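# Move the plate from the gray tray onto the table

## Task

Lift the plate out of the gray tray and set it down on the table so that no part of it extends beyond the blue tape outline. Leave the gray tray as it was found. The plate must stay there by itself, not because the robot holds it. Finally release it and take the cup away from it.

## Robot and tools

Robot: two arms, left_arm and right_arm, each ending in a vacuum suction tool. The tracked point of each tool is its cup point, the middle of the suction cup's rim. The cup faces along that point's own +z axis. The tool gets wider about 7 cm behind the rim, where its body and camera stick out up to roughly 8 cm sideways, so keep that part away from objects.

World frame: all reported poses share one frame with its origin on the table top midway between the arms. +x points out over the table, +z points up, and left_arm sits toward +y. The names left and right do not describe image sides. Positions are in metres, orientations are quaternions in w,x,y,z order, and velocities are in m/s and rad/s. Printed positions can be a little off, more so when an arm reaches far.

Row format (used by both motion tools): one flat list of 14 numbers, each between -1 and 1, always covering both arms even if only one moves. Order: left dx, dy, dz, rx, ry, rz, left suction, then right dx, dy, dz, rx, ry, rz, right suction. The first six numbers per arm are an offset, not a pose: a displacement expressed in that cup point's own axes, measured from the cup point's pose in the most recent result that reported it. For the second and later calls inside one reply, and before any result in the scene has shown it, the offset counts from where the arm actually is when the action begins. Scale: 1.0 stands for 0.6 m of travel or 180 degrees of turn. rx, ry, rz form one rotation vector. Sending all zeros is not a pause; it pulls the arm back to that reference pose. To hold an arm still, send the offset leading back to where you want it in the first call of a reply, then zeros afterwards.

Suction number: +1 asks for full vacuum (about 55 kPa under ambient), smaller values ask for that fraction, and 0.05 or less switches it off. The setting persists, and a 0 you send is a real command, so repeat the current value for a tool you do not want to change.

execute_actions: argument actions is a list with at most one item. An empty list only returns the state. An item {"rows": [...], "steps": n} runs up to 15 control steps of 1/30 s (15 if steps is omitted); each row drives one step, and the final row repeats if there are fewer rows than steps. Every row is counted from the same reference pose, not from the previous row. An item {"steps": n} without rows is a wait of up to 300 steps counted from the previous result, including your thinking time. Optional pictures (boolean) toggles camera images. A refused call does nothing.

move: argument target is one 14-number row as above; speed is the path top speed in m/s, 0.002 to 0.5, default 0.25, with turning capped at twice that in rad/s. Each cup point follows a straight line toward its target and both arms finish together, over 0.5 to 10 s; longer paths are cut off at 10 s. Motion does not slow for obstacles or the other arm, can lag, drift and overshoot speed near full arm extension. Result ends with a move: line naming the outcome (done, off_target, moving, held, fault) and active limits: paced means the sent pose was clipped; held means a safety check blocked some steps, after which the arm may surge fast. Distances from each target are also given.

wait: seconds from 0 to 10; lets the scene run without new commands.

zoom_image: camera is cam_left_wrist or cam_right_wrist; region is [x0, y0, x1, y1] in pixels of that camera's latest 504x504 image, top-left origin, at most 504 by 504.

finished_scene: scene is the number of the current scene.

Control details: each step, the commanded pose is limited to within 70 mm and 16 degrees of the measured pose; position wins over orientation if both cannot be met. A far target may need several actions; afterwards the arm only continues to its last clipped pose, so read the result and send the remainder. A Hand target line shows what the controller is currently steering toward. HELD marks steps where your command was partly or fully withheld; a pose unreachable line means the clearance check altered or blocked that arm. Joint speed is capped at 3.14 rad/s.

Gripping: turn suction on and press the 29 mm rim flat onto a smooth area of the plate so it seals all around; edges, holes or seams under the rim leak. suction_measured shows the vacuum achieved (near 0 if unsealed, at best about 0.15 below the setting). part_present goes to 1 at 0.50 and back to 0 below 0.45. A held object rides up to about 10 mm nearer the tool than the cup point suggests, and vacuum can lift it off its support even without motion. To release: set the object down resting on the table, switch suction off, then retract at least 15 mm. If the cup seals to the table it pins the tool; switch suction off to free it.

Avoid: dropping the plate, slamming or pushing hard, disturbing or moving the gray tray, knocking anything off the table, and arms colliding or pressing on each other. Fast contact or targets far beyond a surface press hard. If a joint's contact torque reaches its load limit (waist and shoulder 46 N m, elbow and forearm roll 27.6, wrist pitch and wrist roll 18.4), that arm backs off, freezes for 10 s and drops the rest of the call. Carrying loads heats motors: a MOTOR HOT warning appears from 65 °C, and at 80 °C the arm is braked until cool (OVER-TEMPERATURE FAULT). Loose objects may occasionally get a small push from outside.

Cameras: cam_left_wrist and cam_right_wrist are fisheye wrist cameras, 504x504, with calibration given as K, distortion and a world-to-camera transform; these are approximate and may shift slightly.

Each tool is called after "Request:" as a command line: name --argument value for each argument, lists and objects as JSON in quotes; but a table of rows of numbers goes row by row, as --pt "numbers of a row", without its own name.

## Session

Request:
move --target '[0,0,-0.2,0,0,0,-1,0,0,-0.2,0,0,0,-1]'

Scene clock: 0.97 s of 4900.00 s.
left_arm: end_effector_position=(+0.3586, +0.3511, +0.3902) suction_measured=0.01 part_present=0 end_effector_quat_wxyz=(-0.002, -0.254, +0.967, +0.000) end_effector_velocity=(+0.001, -0.000, +0.007) end_effector_angular_velocity=(-0.000, -0.006, -0.000) | right_arm: end_effector_position=(+0.3547, -0.3585, +0.3919) suction_measured=0.00 part_present=0 end_effector_quat_wxyz=(+0.000, +0.230, +0.973, -0.001) end_effector_velocity=(+0.001, +0.000, +0.006) end_effector_angular_velocity=(+0.001, -0.004, +0.000)
Joint positions: left_arm=[-0.    -0.257 -1.276 -0.001  1.537  1.832] | right_arm=[ 0.    -0.258 -1.279 -0.002  1.536  2.881]
Joint velocities: left_arm=[-0.001  0.002 -0.021 -0.     0.013 -0.   ] | right_arm=[-0.     0.003 -0.02   0.     0.013 -0.001]
Motor temperatures (°C, as the motors report them): left_arm=[36 33 38 34 34 34] | right_arm=[33 36 36 35 35 42]
Hand target (left_arm): +0.359, +0.351, +0.391; -0.002, -0.254, +0.967, -0.000
Hand target (right_arm): +0.355, -0.358, +0.393; +0.001, +0.230, +0.973, -0.001
Off the commanded pose (left_arm): 0.001 m, 0 deg.
Off the commanded pose (right_arm): 0.001 m, 0 deg.
move: done
camera_calibration (this result's frames):
cam_left_wrist: T_world_to_cam=[[0.587087, -0.808276, -0.0449355, 0.0933398], [-0.761911, -0.570461, 0.306702, 0.355651], [-0.273534, -0.145824, -0.950744, 0.618156], [0, 0, 0, 1]] pos_world=[0.385263, 0.368471, 0.482824]
cam_right_wrist: T_world_to_cam=[[-0.304546, -0.951585, -0.0416763, -0.21674], [-0.891677, 0.269442, 0.36375, 0.272931], [-0.33491, 0.14794, -0.930564, 0.630184], [0, 0, 0, 1]] pos_world=[0.388414, -0.373015, 0.478115]

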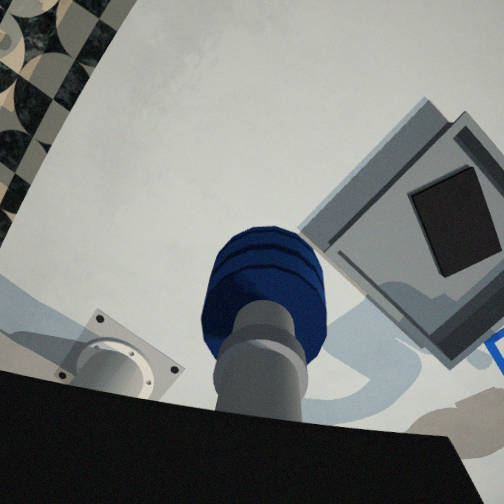

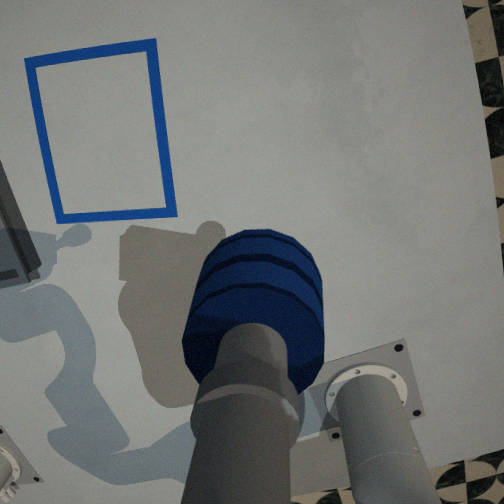

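Request:
move --target '[0.08,-0.395,0.23,0,0,0,-1,0,0,0,0,0,0,-1]'

Scene clock: 10.47 s of 4900.00 s.
left_arm: end_effector_position=(+0.4329, +0.1216, +0.2524) suction_measured=0.01 part_present=0 end_effector_quat_wxyz=(-0.002, -0.255, +0.967, +0.001) end_effector_velocity=(-0.000, -0.001, -0.003) end_effector_angular_velocity=(+0.003, +0.006, -0.001) | right_arm: end_effector_position=(+0.3547, -0.3585, +0.3919) suction_measured=0.00 part_present=0 end_effector_quat_wxyz=(+0.000, +0.230, +0.973, -0.001) end_effector_velocity=(-0.000, +0.001, -0.000) end_effector_angular_velocity=(-0.000, +0.001, +0.001)
Joint positions: left_arm=[-0.448  0.19  -1.384 -0.002  1.197  1.384] | right_arm=[ 0.    -0.258 -1.279 -0.002  1.536  2.881]
Joint velocities: left_arm=[-0.002  0.009 -0.003 -0.     0.001 -0.001] | right_arm=[ 0.002  0.     0.001 -0.     0.     0.001]
Motor temperatures (°C, as the motors report them): left_arm=[36 33 39 34 34 34] | right_arm=[33 36 38 35 35 42]
Hand target (left_arm): +0.433, +0.121, +0.252; -0.002, -0.255, +0.967, +0.001
Hand target (right_arm): +0.355, -0.358, +0.392; +0.000, +0.230, +0.973, -0.001
Off the commanded pose (left_arm): 0.001 m, 0 deg.
Off the commanded pose (right_arm): 0.000 m, 0 deg.
After step 90, 4.83 s passed at rest.
move: done
camera_calibration (this result's frames):
cam_left_wrist: T_world_to_cam=[[0.587726, -0.80777, -0.0456704, -0.142059], [-0.761688, -0.571464, 0.305386, 0.323921], [-0.272781, -0.144697, -0.951133, 0.473565], [0, 0, 0, 1]] pos_world=[0.459399, 0.138881, 0.345014]
cam_right_wrist: T_world_to_cam=[[-0.304546, -0.951585, -0.0416774, -0.216739], [-0.891678, 0.269442, 0.363747, 0.272933], [-0.334907, 0.147941, -0.930565, 0.630185], [0, 0, 0, 1]] pos_world=[0.388414, -0.373015, 0.478116]

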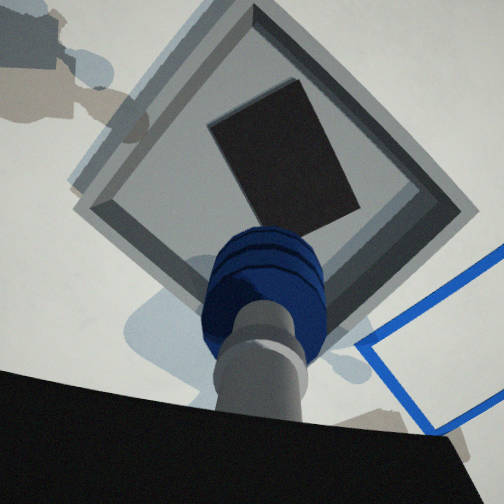

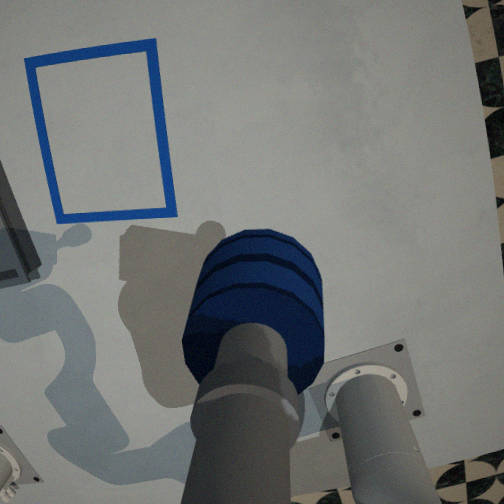

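Request:
move --target '[-0.013,-0.017,0.32,0,0,0,1,0,0,0,0,0,0,-1]' --speed 0.15

Request:
move --target '[0,0,0.08,0,0,0,1,0,0,0,0,0,0,-1]' --speed 0.03

Request:
wait --seconds 1.5

Scene clock: 20.80 s of 4900.00 s.
left_arm: end_effector_position=(+0.4446, +0.1167, +0.0609) suction_measured=0.01 part_present=0 end_effector_quat_wxyz=(-0.001, -0.255, +0.967, +0.000) end_effector_velocity=(-0.001, +0.000, -0.004) end_effector_angular_velocity=(+0.003, +0.005, -0.002) | right_arm: end_effector_position=(+0.3547, -0.3585, +0.3919) suction_measured=0.00 part_present=0 end_effector_quat_wxyz=(+0.000, +0.230, +0.973, -0.001) end_effector_velocity=(+0.000, +0.001, +0.000) end_effector_angular_velocity=(+0.001, -0.000, +0.002)
Joint positions: left_arm=[-0.447  0.483 -1.213 -0.002  0.733  1.385] | right_arm=[ 0.    -0.258 -1.279 -0.002  1.536  2.881]
Joint velocities: left_arm=[-0.001  0.007  0.001  0.001 -0.002  0.   ] | right_arm=[ 0.001  0.    -0.001  0.001  0.    -0.001]
Motor temperatures (°C, as the motors report them): left_arm=[36 34 40 34 34 34] | right_arm=[33 36 39 35 36 42]
Hand target (left_arm): +0.444, +0.117, +0.060; -0.002, -0.255, +0.967, +0.001
Hand target (right_arm): +0.355, -0.358, +0.392; +0.000, +0.230, +0.973, -0.001
Off the commanded pose (left_arm): 0.001 m, 0 deg.
Off the commanded pose (right_arm): 0.000 m, 0 deg.
After step 90, 5.57 s passed at rest.
move: done
camera_calibration (this result's frames):
cam_left_wrist: T_world_to_cam=[[0.588149, -0.807505, -0.044906, -0.161974], [-0.761747, -0.571764, 0.304676, 0.388559], [-0.271703, -0.144988, -0.951397, 0.293522], [0, 0, 0, 1]] pos_world=[0.471, 0.133926, 0.153597]
cam_right_wrist: T_world_to_cam=[[-0.304546, -0.951585, -0.0416773, -0.216739], [-0.891678, 0.269442, 0.363747, 0.272932], [-0.334907, 0.14794, -0.930565, 0.630185], [0, 0, 0, 1]] pos_world=[0.388414, -0.373015, 0.478116]

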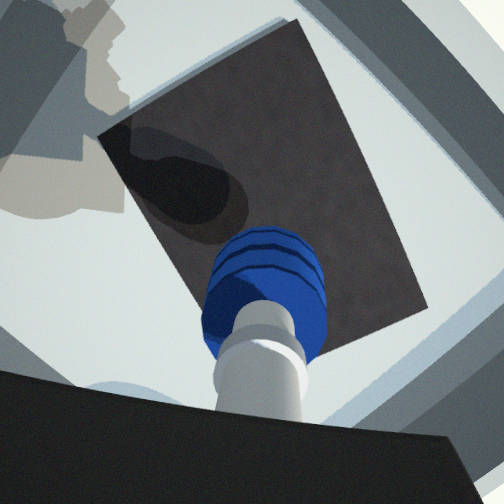

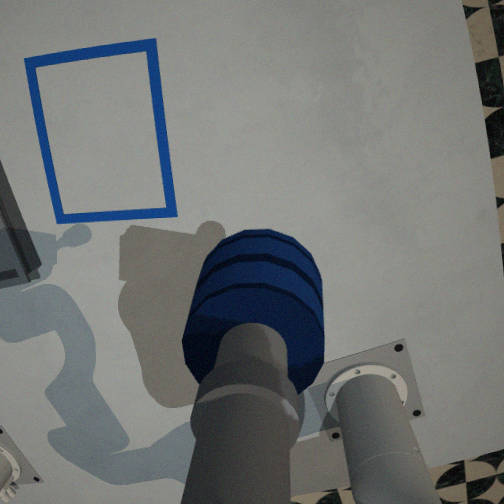

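Scene clock: 22.73 s of 4900.00 s.
left_arm: end_effector_position=(+0.4444, +0.1167, +0.0129) suction_measured=0.35 part_present=0 end_effector_quat_wxyz=(-0.002, -0.255, +0.967, +0.001) end_effector_velocity=(+0.002, -0.001, +0.002) end_effector_angular_velocity=(-0.003, -0.006, +0.000) | right_arm: end_effector_position=(+0.3547, -0.3585, +0.3919) suction_measured=0.00 part_present=0 end_effector_quat_wxyz=(+0.000, +0.230, +0.973, -0.001) end_effector_velocity=(-0.000, -0.000, +0.000) end_effector_angular_velocity=(-0.002, -0.000, +0.001)
Joint positions: left_arm=[-0.447  0.586 -1.213 -0.002  0.63   1.385] | right_arm=[ 0.    -0.258 -1.279 -0.002  1.536  2.881]
Joint velocities: left_arm=[-0.    -0.001 -0.003  0.    -0.003 -0.001] | right_arm=[ 0.001 -0.    -0.    -0.002  0.    -0.001]
Motor temperatures (°C, as the motors report them): left_arm=[36 34 40 34 34 34] | right_arm=[33 36 39 35 36 42]
Hand target (left_arm): +0.445, +0.117, +0.013; -0.001, -0.255, +0.967, +0.000
Hand target (right_arm): +0.355, -0.358, +0.392; +0.000, +0.230, +0.973, -0.001
Off the commanded pose (left_arm): 0.000 m, 0 deg.
Off the commanded pose (right_arm): 0.000 m, 0 deg.
move: done
camera_calibration (this result's frames):
cam_left_wrist: T_world_to_cam=[[0.588204, -0.807449, -0.0452006, -0.164023], [-0.761637, -0.571889, 0.304716, 0.403091], [-0.271893, -0.144809, -0.95137, 0.247881], [0, 0, 0, 1]] pos_world=[0.470885, 0.133979, 0.105584]
cam_right_wrist: T_world_to_cam=[[-0.304546, -0.951585, -0.0416774, -0.216739], [-0.891678, 0.269441, 0.363747, 0.272933], [-0.334907, 0.14794, -0.930565, 0.630185], [0, 0, 0, 1]] pos_world=[0.388414, -0.373015, 0.478116]

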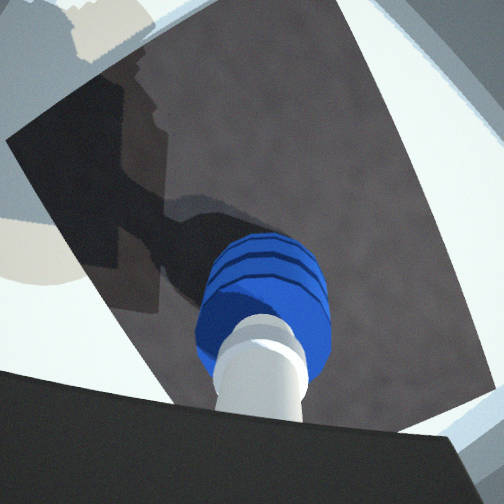

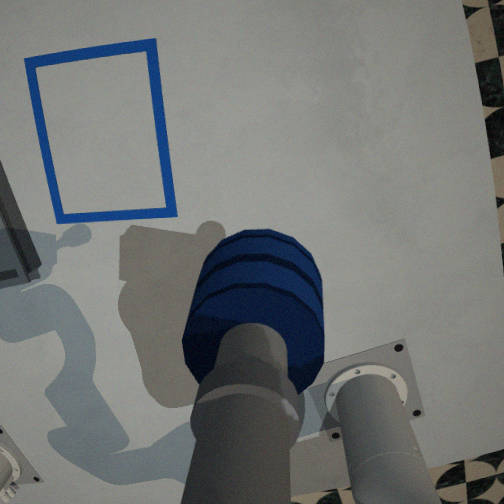

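Scene clock: 24.23 s of 4900.00 s.
left_arm: end_effector_position=(+0.4445, +0.1167, +0.0129) suction_measured=0.96 part_present=1 end_effector_quat_wxyz=(-0.001, -0.255, +0.967, +0.000) end_effector_velocity=(-0.000, -0.000, -0.000) end_effector_angular_velocity=(-0.001, +0.001, +0.001) | right_arm: end_effector_position=(+0.3547, -0.3585, +0.3919) suction_measured=0.00 part_present=0 end_effector_quat_wxyz=(+0.000, +0.230, +0.973, -0.001) end_effector_velocity=(-0.000, -0.000, -0.000) end_effector_angular_velocity=(-0.001, +0.001, -0.000)
Joint positions: left_arm=[-0.447  0.586 -1.213 -0.002  0.63   1.385] | right_arm=[ 0.    -0.258 -1.279 -0.002  1.536  2.881]
Joint velocities: left_arm=[-0.     0.     0.    -0.002 -0.    -0.001] | right_arm=[-0.     0.     0.    -0.001  0.     0.   ]
Motor temperatures (°C, as the motors report them): left_arm=[36 34 40 34 34 34] | right_arm=[33 36 39 35 36 42]
Hand target (left_arm): +0.445, +0.117, +0.013; -0.001, -0.255, +0.967, +0.000
Hand target (right_arm): +0.355, -0.358, +0.392; +0.000, +0.230, +0.973, -0.001
Off the commanded pose (left_arm): 0.000 m, 0 deg.
Off the commanded pose (right_arm): 0.000 m, 0 deg.
Steps of this call (steps 1 to 45: nothing new was sent). Readings (end_effector_position | what the end effector reports):
1: left_arm (+0.4445, +0.1167, +0.0130) | right_arm (+0.3547, -0.3585, +0.3919) | left_arm suction_measured=0.40 part_present=0 | right_arm suction_measured=0.00 part_present=0
2: left_arm (+0.4445, +0.1167, +0.0130) | right_arm (+0.3547, -0.3585, +0.3919) | left_arm suction_measured=0.44 part_present=0 | right_arm suction_measured=0.00 part_present=0
4: left_arm (+0.4445, +0.1167, +0.0130) | right_arm (+0.3547, -0.3585, +0.3919) | left_arm suction_measured=0.51 part_present=1 | right_arm suction_measured=0.00 part_present=0
8: left_arm (+0.4445, +0.1167, +0.0130) | right_arm (+0.3547, -0.3585, +0.3919) | left_arm suction_measured=0.76 part_present=1 | right_arm suction_measured=0.00 part_present=0
45: the state above
camera_calibration (this result's frames):
cam_left_wrist: T_world_to_cam=[[0.588214, -0.807455, -0.0449519, -0.164119], [-0.761715, -0.57185, 0.304594, 0.403163], [-0.271651, -0.144926, -0.951421, 0.247817], [0, 0, 0, 1]] pos_world=[0.470952, 0.133946, 0.1056]
cam_right_wrist: T_world_to_cam=[[-0.304546, -0.951585, -0.0416773, -0.21674], [-0.891678, 0.269442, 0.363747, 0.272933], [-0.334907, 0.14794, -0.930565, 0.630185], [0, 0, 0, 1]] pos_world=[0.388414, -0.373015, 0.478116]

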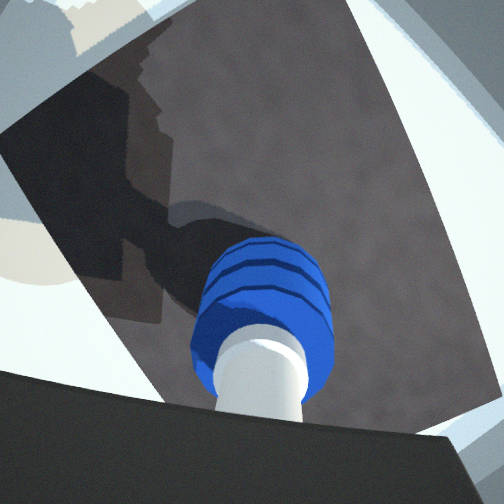

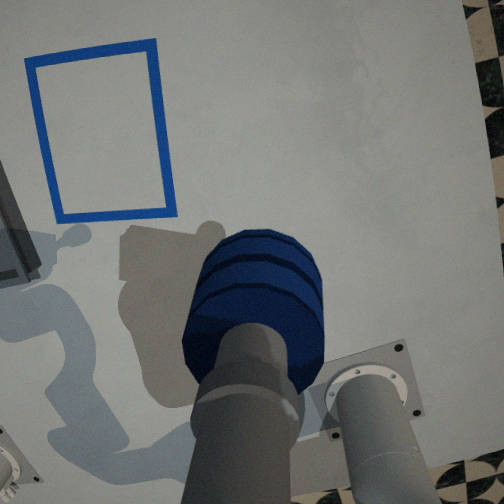

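Request:
move --target '[0,0,-0.2,0,0,0,1,0,0,0,0,0,0,-1]' --speed 0.08

Request:
move --target '[0.265,-0.408,0,0,0,0.456,1,0,0,0,0,0,0,-1]' --speed 0.1

Scene clock: 34.90 s of 4900.00 s.
left_arm: end_effector_position=(+0.4444, +0.1167, +0.1324) suction_measured=0.98 part_present=1 end_effector_quat_wxyz=(-0.002, -0.255, +0.967, +0.001) end_effector_velocity=(+0.000, -0.000, +0.002) end_effector_angular_velocity=(-0.000, -0.001, +0.000) | right_arm: end_effector_position=(+0.3547, -0.3585, +0.3919) suction_measured=0.00 part_present=0 end_effector_quat_wxyz=(+0.000, +0.230, +0.973, -0.001) end_effector_velocity=(+0.000, -0.000, +0.000) end_effector_angular_velocity=(+0.000, -0.001, -0.001)
Joint positions: left_arm=[-0.447  0.357 -1.255 -0.002  0.902  1.385] | right_arm=[ 0.    -0.258 -1.279 -0.002  1.536  2.881]
Joint velocities: left_arm=[ 0.    -0.003 -0.002  0.     0.004 -0.   ] | right_arm=[-0.001  0.    -0.     0.    -0.001 -0.   ]
Motor temperatures (°C, as the motors report them): left_arm=[36 34 41 34 34 34] | right_arm=[33 36 40 35 36 42]
Hand target (left_arm): +0.445, +0.117, +0.133; -0.002, -0.255, +0.967, +0.000
Hand target (right_arm): +0.355, -0.358, +0.392; +0.000, +0.230, +0.973, -0.001
Off the commanded pose (left_arm): 0.001 m, 0 deg.
Off the commanded pose (right_arm): 0.000 m, 0 deg.
move: done
camera_calibration (this result's frames):
cam_left_wrist: T_world_to_cam=[[0.587984, -0.807583, -0.0456466, -0.158443], [-0.761568, -0.571731, 0.305187, 0.366559], [-0.272561, -0.144682, -0.951198, 0.361783], [0, 0, 0, 1]] pos_world=[0.47093, 0.13396, 0.225026]
cam_right_wrist: T_world_to_cam=[[-0.304546, -0.951585, -0.0416773, -0.216739], [-0.891678, 0.269442, 0.363747, 0.272933], [-0.334907, 0.14794, -0.930565, 0.630185], [0, 0, 0, 1]] pos_world=[0.388414, -0.373015, 0.478116]

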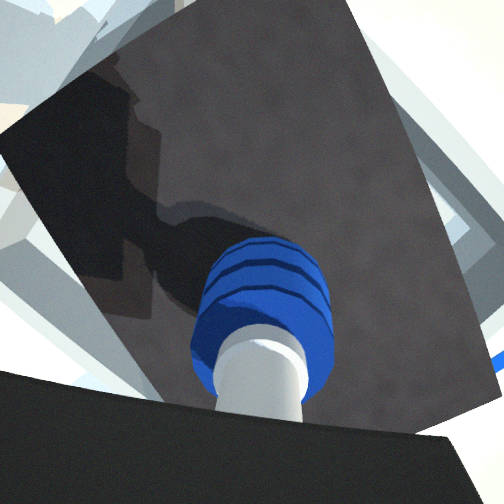

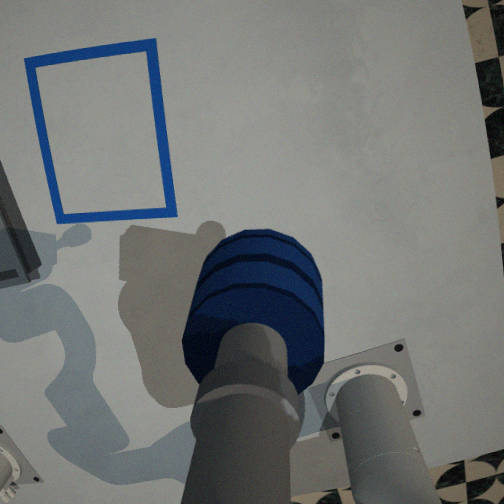

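Scene clock: 42.43 s of 4900.00 s.
left_arm: end_effector_position=(+0.4262, -0.1740, +0.1321) suction_measured=0.98 part_present=1 end_effector_quat_wxyz=(-0.000, +0.443, +0.897, -0.001) end_effector_velocity=(+0.002, -0.001, +0.001) end_effector_angular_velocity=(+0.013, +0.011, -0.005) | right_arm: end_effector_position=(+0.3547, -0.3585, +0.3919) suction_measured=0.00 part_present=0 end_effector_quat_wxyz=(+0.000, +0.230, +0.973, -0.001) end_effector_velocity=(+0.000, -0.000, -0.000) end_effector_angular_velocity=(-0.001, +0.000, +0.001)
Joint positions: left_arm=[-0.837  1.123 -2.527 -0.002  1.405  2.426] | right_arm=[ 0.    -0.258 -1.279 -0.002  1.536  2.881]
Joint velocities: left_arm=[ 0.001  0.106 -0.196  0.     0.108  0.005] | right_arm=[-0.     0.     0.001 -0.001 -0.001 -0.001]
Motor temperatures (°C, as the motors report them): left_arm=[36 35 41 34 34 34] | right_arm=[33 36 40 35 36 42]
Hand target (left_arm): +0.426, -0.174, +0.132; -0.001, +0.443, +0.897, -0.000
Hand target (right_arm): +0.355, -0.358, +0.392; +0.000, +0.230, +0.973, -0.001
Off the commanded pose (left_arm): 0.001 m, 0 deg.
Off the commanded pose (right_arm): 0.000 m, 0 deg.
move: done
camera_calibration (this result's frames):
cam_left_wrist: T_world_to_cam=[[-0.718788, -0.693994, -0.0414332, 0.193616], [-0.670964, 0.676859, 0.302769, 0.365552], [-0.182076, 0.245427, -0.952163, 0.343953], [0, 0, 0, 1]] pos_world=[0.447066, -0.197474, 0.224843]
cam_right_wrist: T_world_to_cam=[[-0.304546, -0.951585, -0.0416773, -0.216739], [-0.891678, 0.269442, 0.363747, 0.272933], [-0.334907, 0.14794, -0.930565, 0.630185], [0, 0, 0, 1]] pos_world=[0.388414, -0.373015, 0.478116]

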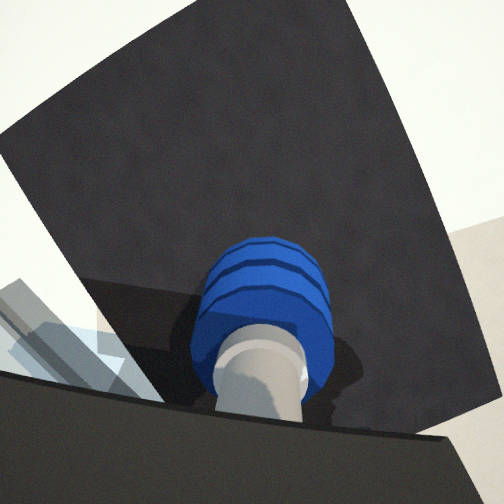

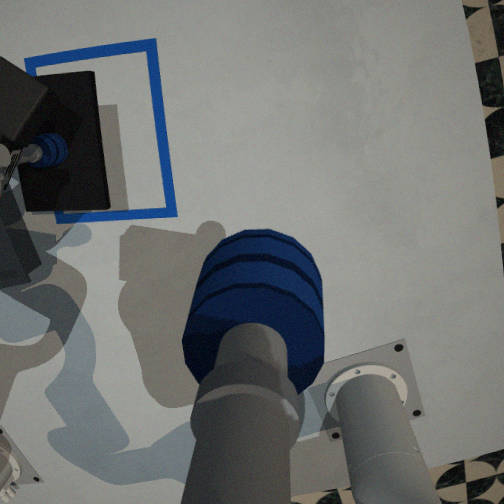

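Orientation good. Lower to z≈0.04.

Request:
move --target '[0,0,0.155,0,0,0,1,0,0,0,0,0,0,-1]' --speed 0.06

Scene clock: 48.63 s of 4900.00 s.
left_arm: end_effector_position=(+0.4264, -0.1743, +0.0397) suction_measured=0.99 part_present=1 end_effector_quat_wxyz=(-0.000, +0.442, +0.897, -0.001) end_effector_velocity=(+0.001, -0.002, +0.003) end_effector_angular_velocity=(-0.005, -0.007, -0.002) | right_arm: end_effector_position=(+0.3547, -0.3585, +0.3919) suction_measured=0.00 part_present=0 end_effector_quat_wxyz=(+0.000, +0.230, +0.973, -0.001) end_effector_velocity=(-0.000, -0.000, -0.000) end_effector_angular_velocity=(+0.000, +0.001, +0.000)
Joint positions: left_arm=[-0.837  1.184 -2.373 -0.002  1.188  2.426] | right_arm=[ 0.    -0.258 -1.279 -0.002  1.536  2.881]
Joint velocities: left_arm=[-0.002  0.001 -0.007  0.002 -0.002 -0.001] | right_arm=[-0.     0.     0.001  0.    -0.    -0.001]
Motor temperatures (°C, as the motors report them): left_arm=[36 35 42 34 34 34] | right_arm=[33 36 40 35 36 42]
Hand target (left_arm): +0.426, -0.174, +0.039; -0.000, +0.442, +0.897, -0.001
Hand target (right_arm): +0.355, -0.358, +0.392; +0.000, +0.230, +0.973, -0.001
Off the commanded pose (left_arm): 0.001 m, 0 deg.
Off the commanded pose (right_arm): 0.000 m, 0 deg.
move: done
camera_calibration (this result's frames):
cam_left_wrist: T_world_to_cam=[[-0.718589, -0.694198, -0.0414654, 0.189647], [-0.671315, 0.676865, 0.301978, 0.394026], [-0.181566, 0.244834, -0.952413, 0.255751], [0, 0, 0, 1]] pos_world=[0.44723, -0.197666, 0.132457]
cam_right_wrist: T_world_to_cam=[[-0.304546, -0.951585, -0.0416772, -0.216739], [-0.891678, 0.269442, 0.363747, 0.272933], [-0.334907, 0.14794, -0.930565, 0.630185], [0, 0, 0, 1]] pos_world=[0.388414, -0.373015, 0.478116]

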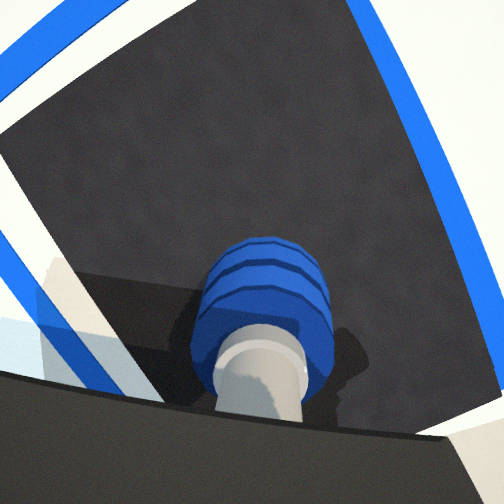

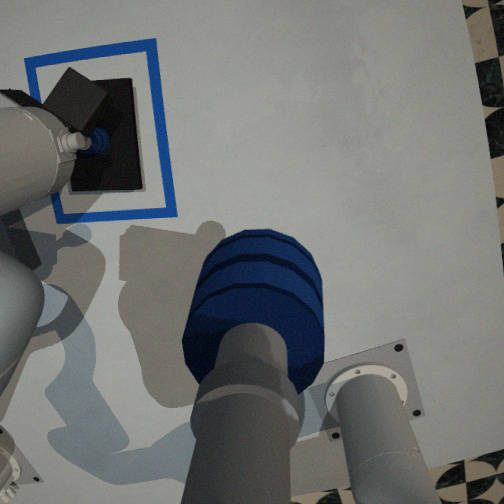

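Request:
move --target '[0.006,0.012,0.033,0,0,0,1,0,0,0,0,0,0,-1]' --speed 0.03

Scene clock: 55.10 s of 4900.00 s.
left_arm: end_effector_position=(+0.4300, -0.1672, +0.0201) suction_measured=0.99 part_present=1 end_effector_quat_wxyz=(-0.000, +0.442, +0.897, -0.001) end_effector_velocity=(+0.001, -0.002, +0.003) end_effector_angular_velocity=(-0.008, -0.005, +0.000) | right_arm: end_effector_position=(+0.3547, -0.3585, +0.3919) suction_measured=0.00 part_present=0 end_effector_quat_wxyz=(+0.000, +0.230, +0.973, -0.001) end_effector_velocity=(+0.000, -0.001, +0.000) end_effector_angular_velocity=(-0.001, -0.001, +0.000)
Joint positions: left_arm=[-0.827  1.19  -2.328 -0.002  1.137  2.437] | right_arm=[ 0.    -0.258 -1.279 -0.002  1.536  2.881]
Joint velocities: left_arm=[ 0.    -0.003 -0.002 -0.001 -0.005  0.001] | right_arm=[-0.001  0.    -0.001 -0.001  0.    -0.001]
Motor temperatures (°C, as the motors report them): left_arm=[36 35 42 34 34 34] | right_arm=[33 36 40 35 36 42]
Hand target (left_arm): +0.430, -0.167, +0.020; -0.000, +0.442, +0.897, -0.001
Hand target (right_arm): +0.355, -0.358, +0.392; +0.000, +0.230, +0.973, -0.001
Off the commanded pose (left_arm): 0.000 m, 0 deg.
Off the commanded pose (right_arm): 0.000 m, 0 deg.
move: done
camera_calibration (this result's frames):
cam_left_wrist: T_world_to_cam=[[-0.71857, -0.694218, -0.0414474, 0.1963], [-0.671353, 0.676882, 0.301853, 0.397548], [-0.181497, 0.244729, -0.952453, 0.235928], [0, 0, 0, 1]] pos_world=[0.450771, -0.190556, 0.112845]
cam_right_wrist: T_world_to_cam=[[-0.304546, -0.951585, -0.0416773, -0.216739], [-0.891678, 0.269442, 0.363747, 0.272933], [-0.334907, 0.14794, -0.930565, 0.630185], [0, 0, 0, 1]] pos_world=[0.388414, -0.373015, 0.478116]

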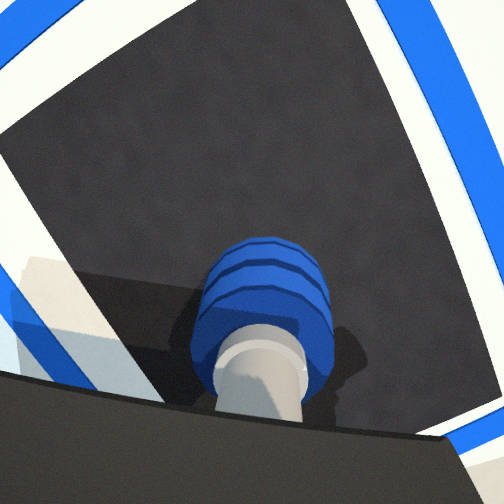

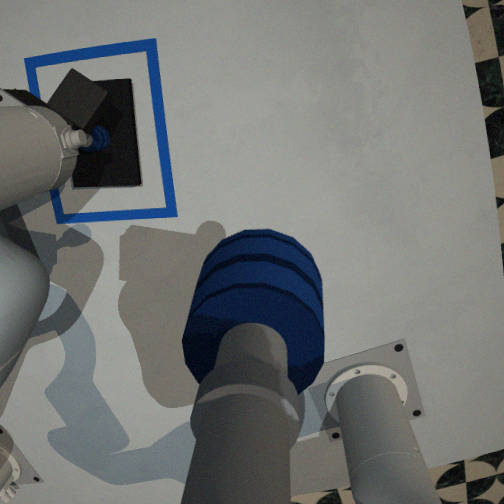

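Inside. Release and retreat.

Request:
move --target '[0,0,0,0,0,0,-1,0,0,0,0,0,0,-1]'

Request:
move --target '[0,0,-0.25,0,0,0,-1,0,0,0,0,0,0,-1]' --speed 0.1

Scene clock: 60.20 s of 4900.00 s.
left_arm: end_effector_position=(+0.4300, -0.1672, +0.0201) suction_measured=0.01 part_present=0 end_effector_quat_wxyz=(-0.000, +0.442, +0.897, -0.001) end_effector_velocity=(+0.000, -0.000, +0.001) end_effector_angular_velocity=(-0.002, -0.000, +0.001) | right_arm: end_effector_position=(+0.3547, -0.3585, +0.3919) suction_measured=0.00 part_present=0 end_effector_quat_wxyz=(+0.000, +0.230, +0.973, -0.001) end_effector_velocity=(-0.000, -0.000, -0.000) end_effector_angular_velocity=(+0.000, +0.001, +0.000)
Joint positions: left_arm=[-0.827  1.19  -2.328 -0.002  1.137  2.437] | right_arm=[ 0.    -0.258 -1.279 -0.002  1.536  2.881]
Joint velocities: left_arm=[ 0.     0.    -0.002 -0.001  0.     0.   ] | right_arm=[-0.  0.  0.  0.  0. -0.]
Motor temperatures (°C, as the motors report them): left_arm=[36 36 42 34 34 34] | right_arm=[33 36 40 35 36 42]
Hand target (left_arm): +0.430, -0.167, +0.020; -0.000, +0.442, +0.897, -0.001
Hand target (right_arm): +0.355, -0.358, +0.392; +0.000, +0.230, +0.973, -0.001
Off the commanded pose (left_arm): 0.000 m, 0 deg.
Off the commanded pose (right_arm): 0.000 m, 0 deg.
move: done
camera_calibration (this result's frames):
cam_left_wrist: T_world_to_cam=[[-0.718569, -0.694219, -0.0414468, 0.196301], [-0.671358, 0.676885, 0.301837, 0.397552], [-0.181486, 0.244716, -0.952458, 0.235929], [0, 0, 0, 1]] pos_world=[0.450774, -0.190557, 0.112853]
cam_right_wrist: T_world_to_cam=[[-0.304546, -0.951585, -0.0416774, -0.216739], [-0.891678, 0.269442, 0.363747, 0.272933], [-0.334907, 0.14794, -0.930565, 0.630185], [0, 0, 0, 1]] pos_world=[0.388414, -0.373015, 0.478116]

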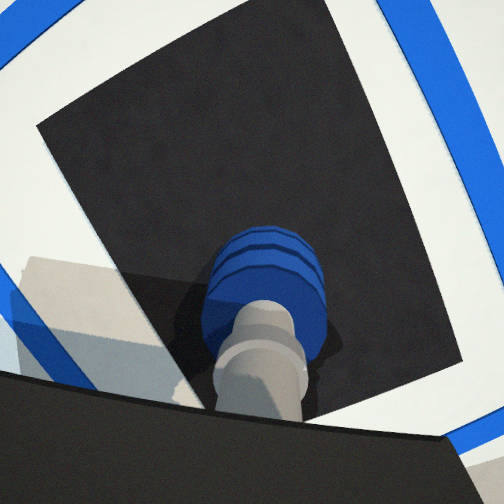

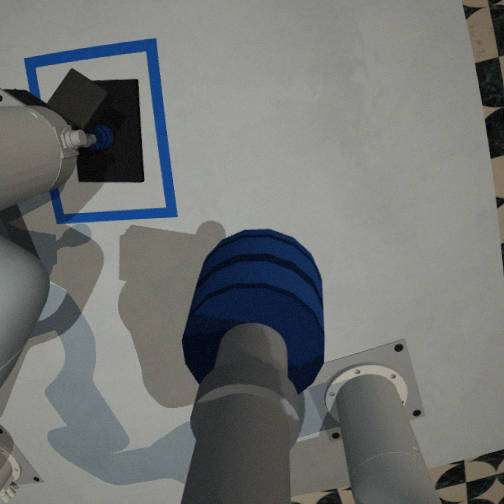

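Scene clock: 62.07 s of 4900.00 s.
left_arm: end_effector_position=(+0.4294, -0.1666, +0.1690) suction_measured=0.01 part_present=0 end_effector_quat_wxyz=(+0.001, +0.443, +0.897, -0.001) end_effector_velocity=(-0.001, +0.000, -0.002) end_effector_angular_velocity=(+0.013, +0.013, -0.001) | right_arm: end_effector_position=(+0.3547, -0.3585, +0.3919) suction_measured=0.00 part_present=0 end_effector_quat_wxyz=(+0.000, +0.230, +0.973, -0.001) end_effector_velocity=(+0.000, +0.000, +0.000) end_effector_angular_velocity=(+0.000, -0.001, +0.001)
Joint positions: left_arm=[-0.827  1.118 -2.623 -0.002  1.503  2.437] | right_arm=[ 0.    -0.258 -1.279 -0.002  1.536  2.881]
Joint velocities: left_arm=[-0.     0.107 -0.191 -0.     0.103  0.   ] | right_arm=[-0.    -0.001 -0.     0.    -0.    -0.002]
Motor temperatures (°C, as the motors report them): left_arm=[36 36 42 34 34 34] | right_arm=[33 36 40 35 36 42]
Hand target (left_arm): +0.430, -0.167, +0.170; +0.001, +0.443, +0.897, -0.001
Hand target (right_arm): +0.355, -0.358, +0.392; +0.000, +0.230, +0.973, -0.001
Off the commanded pose (left_arm): 0.001 m, 0 deg.
Off the commanded pose (right_arm): 0.000 m, 0 deg.
move: done
camera_calibration (this result's frames):
cam_left_wrist: T_world_to_cam=[[-0.718809, -0.693981, -0.0412674, 0.202629], [-0.671482, 0.677678, 0.299774, 0.352335], [-0.180072, 0.243191, -0.953117, 0.376784], [0, 0, 0, 1]] pos_world=[0.450086, -0.189779, 0.26186]
cam_right_wrist: T_world_to_cam=[[-0.304545, -0.951586, -0.0416774, -0.216739], [-0.891678, 0.269441, 0.363747, 0.272932], [-0.334907, 0.14794, -0.930565, 0.630185], [0, 0, 0, 1]] pos_world=[0.388414, -0.373015, 0.478116]

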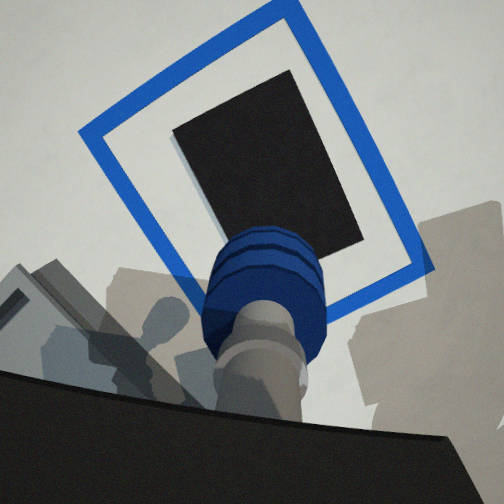

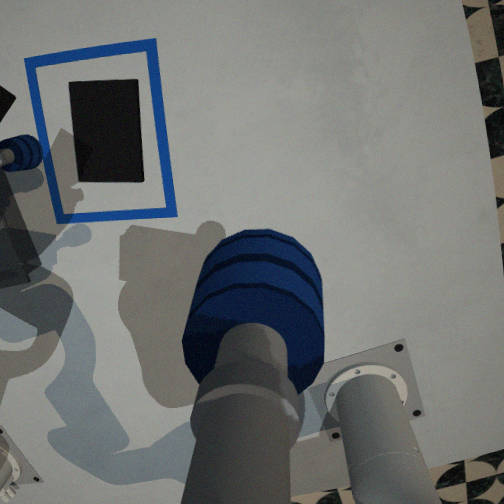

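Request:
finished_scene --scene 2

The scene is finished: the task was done.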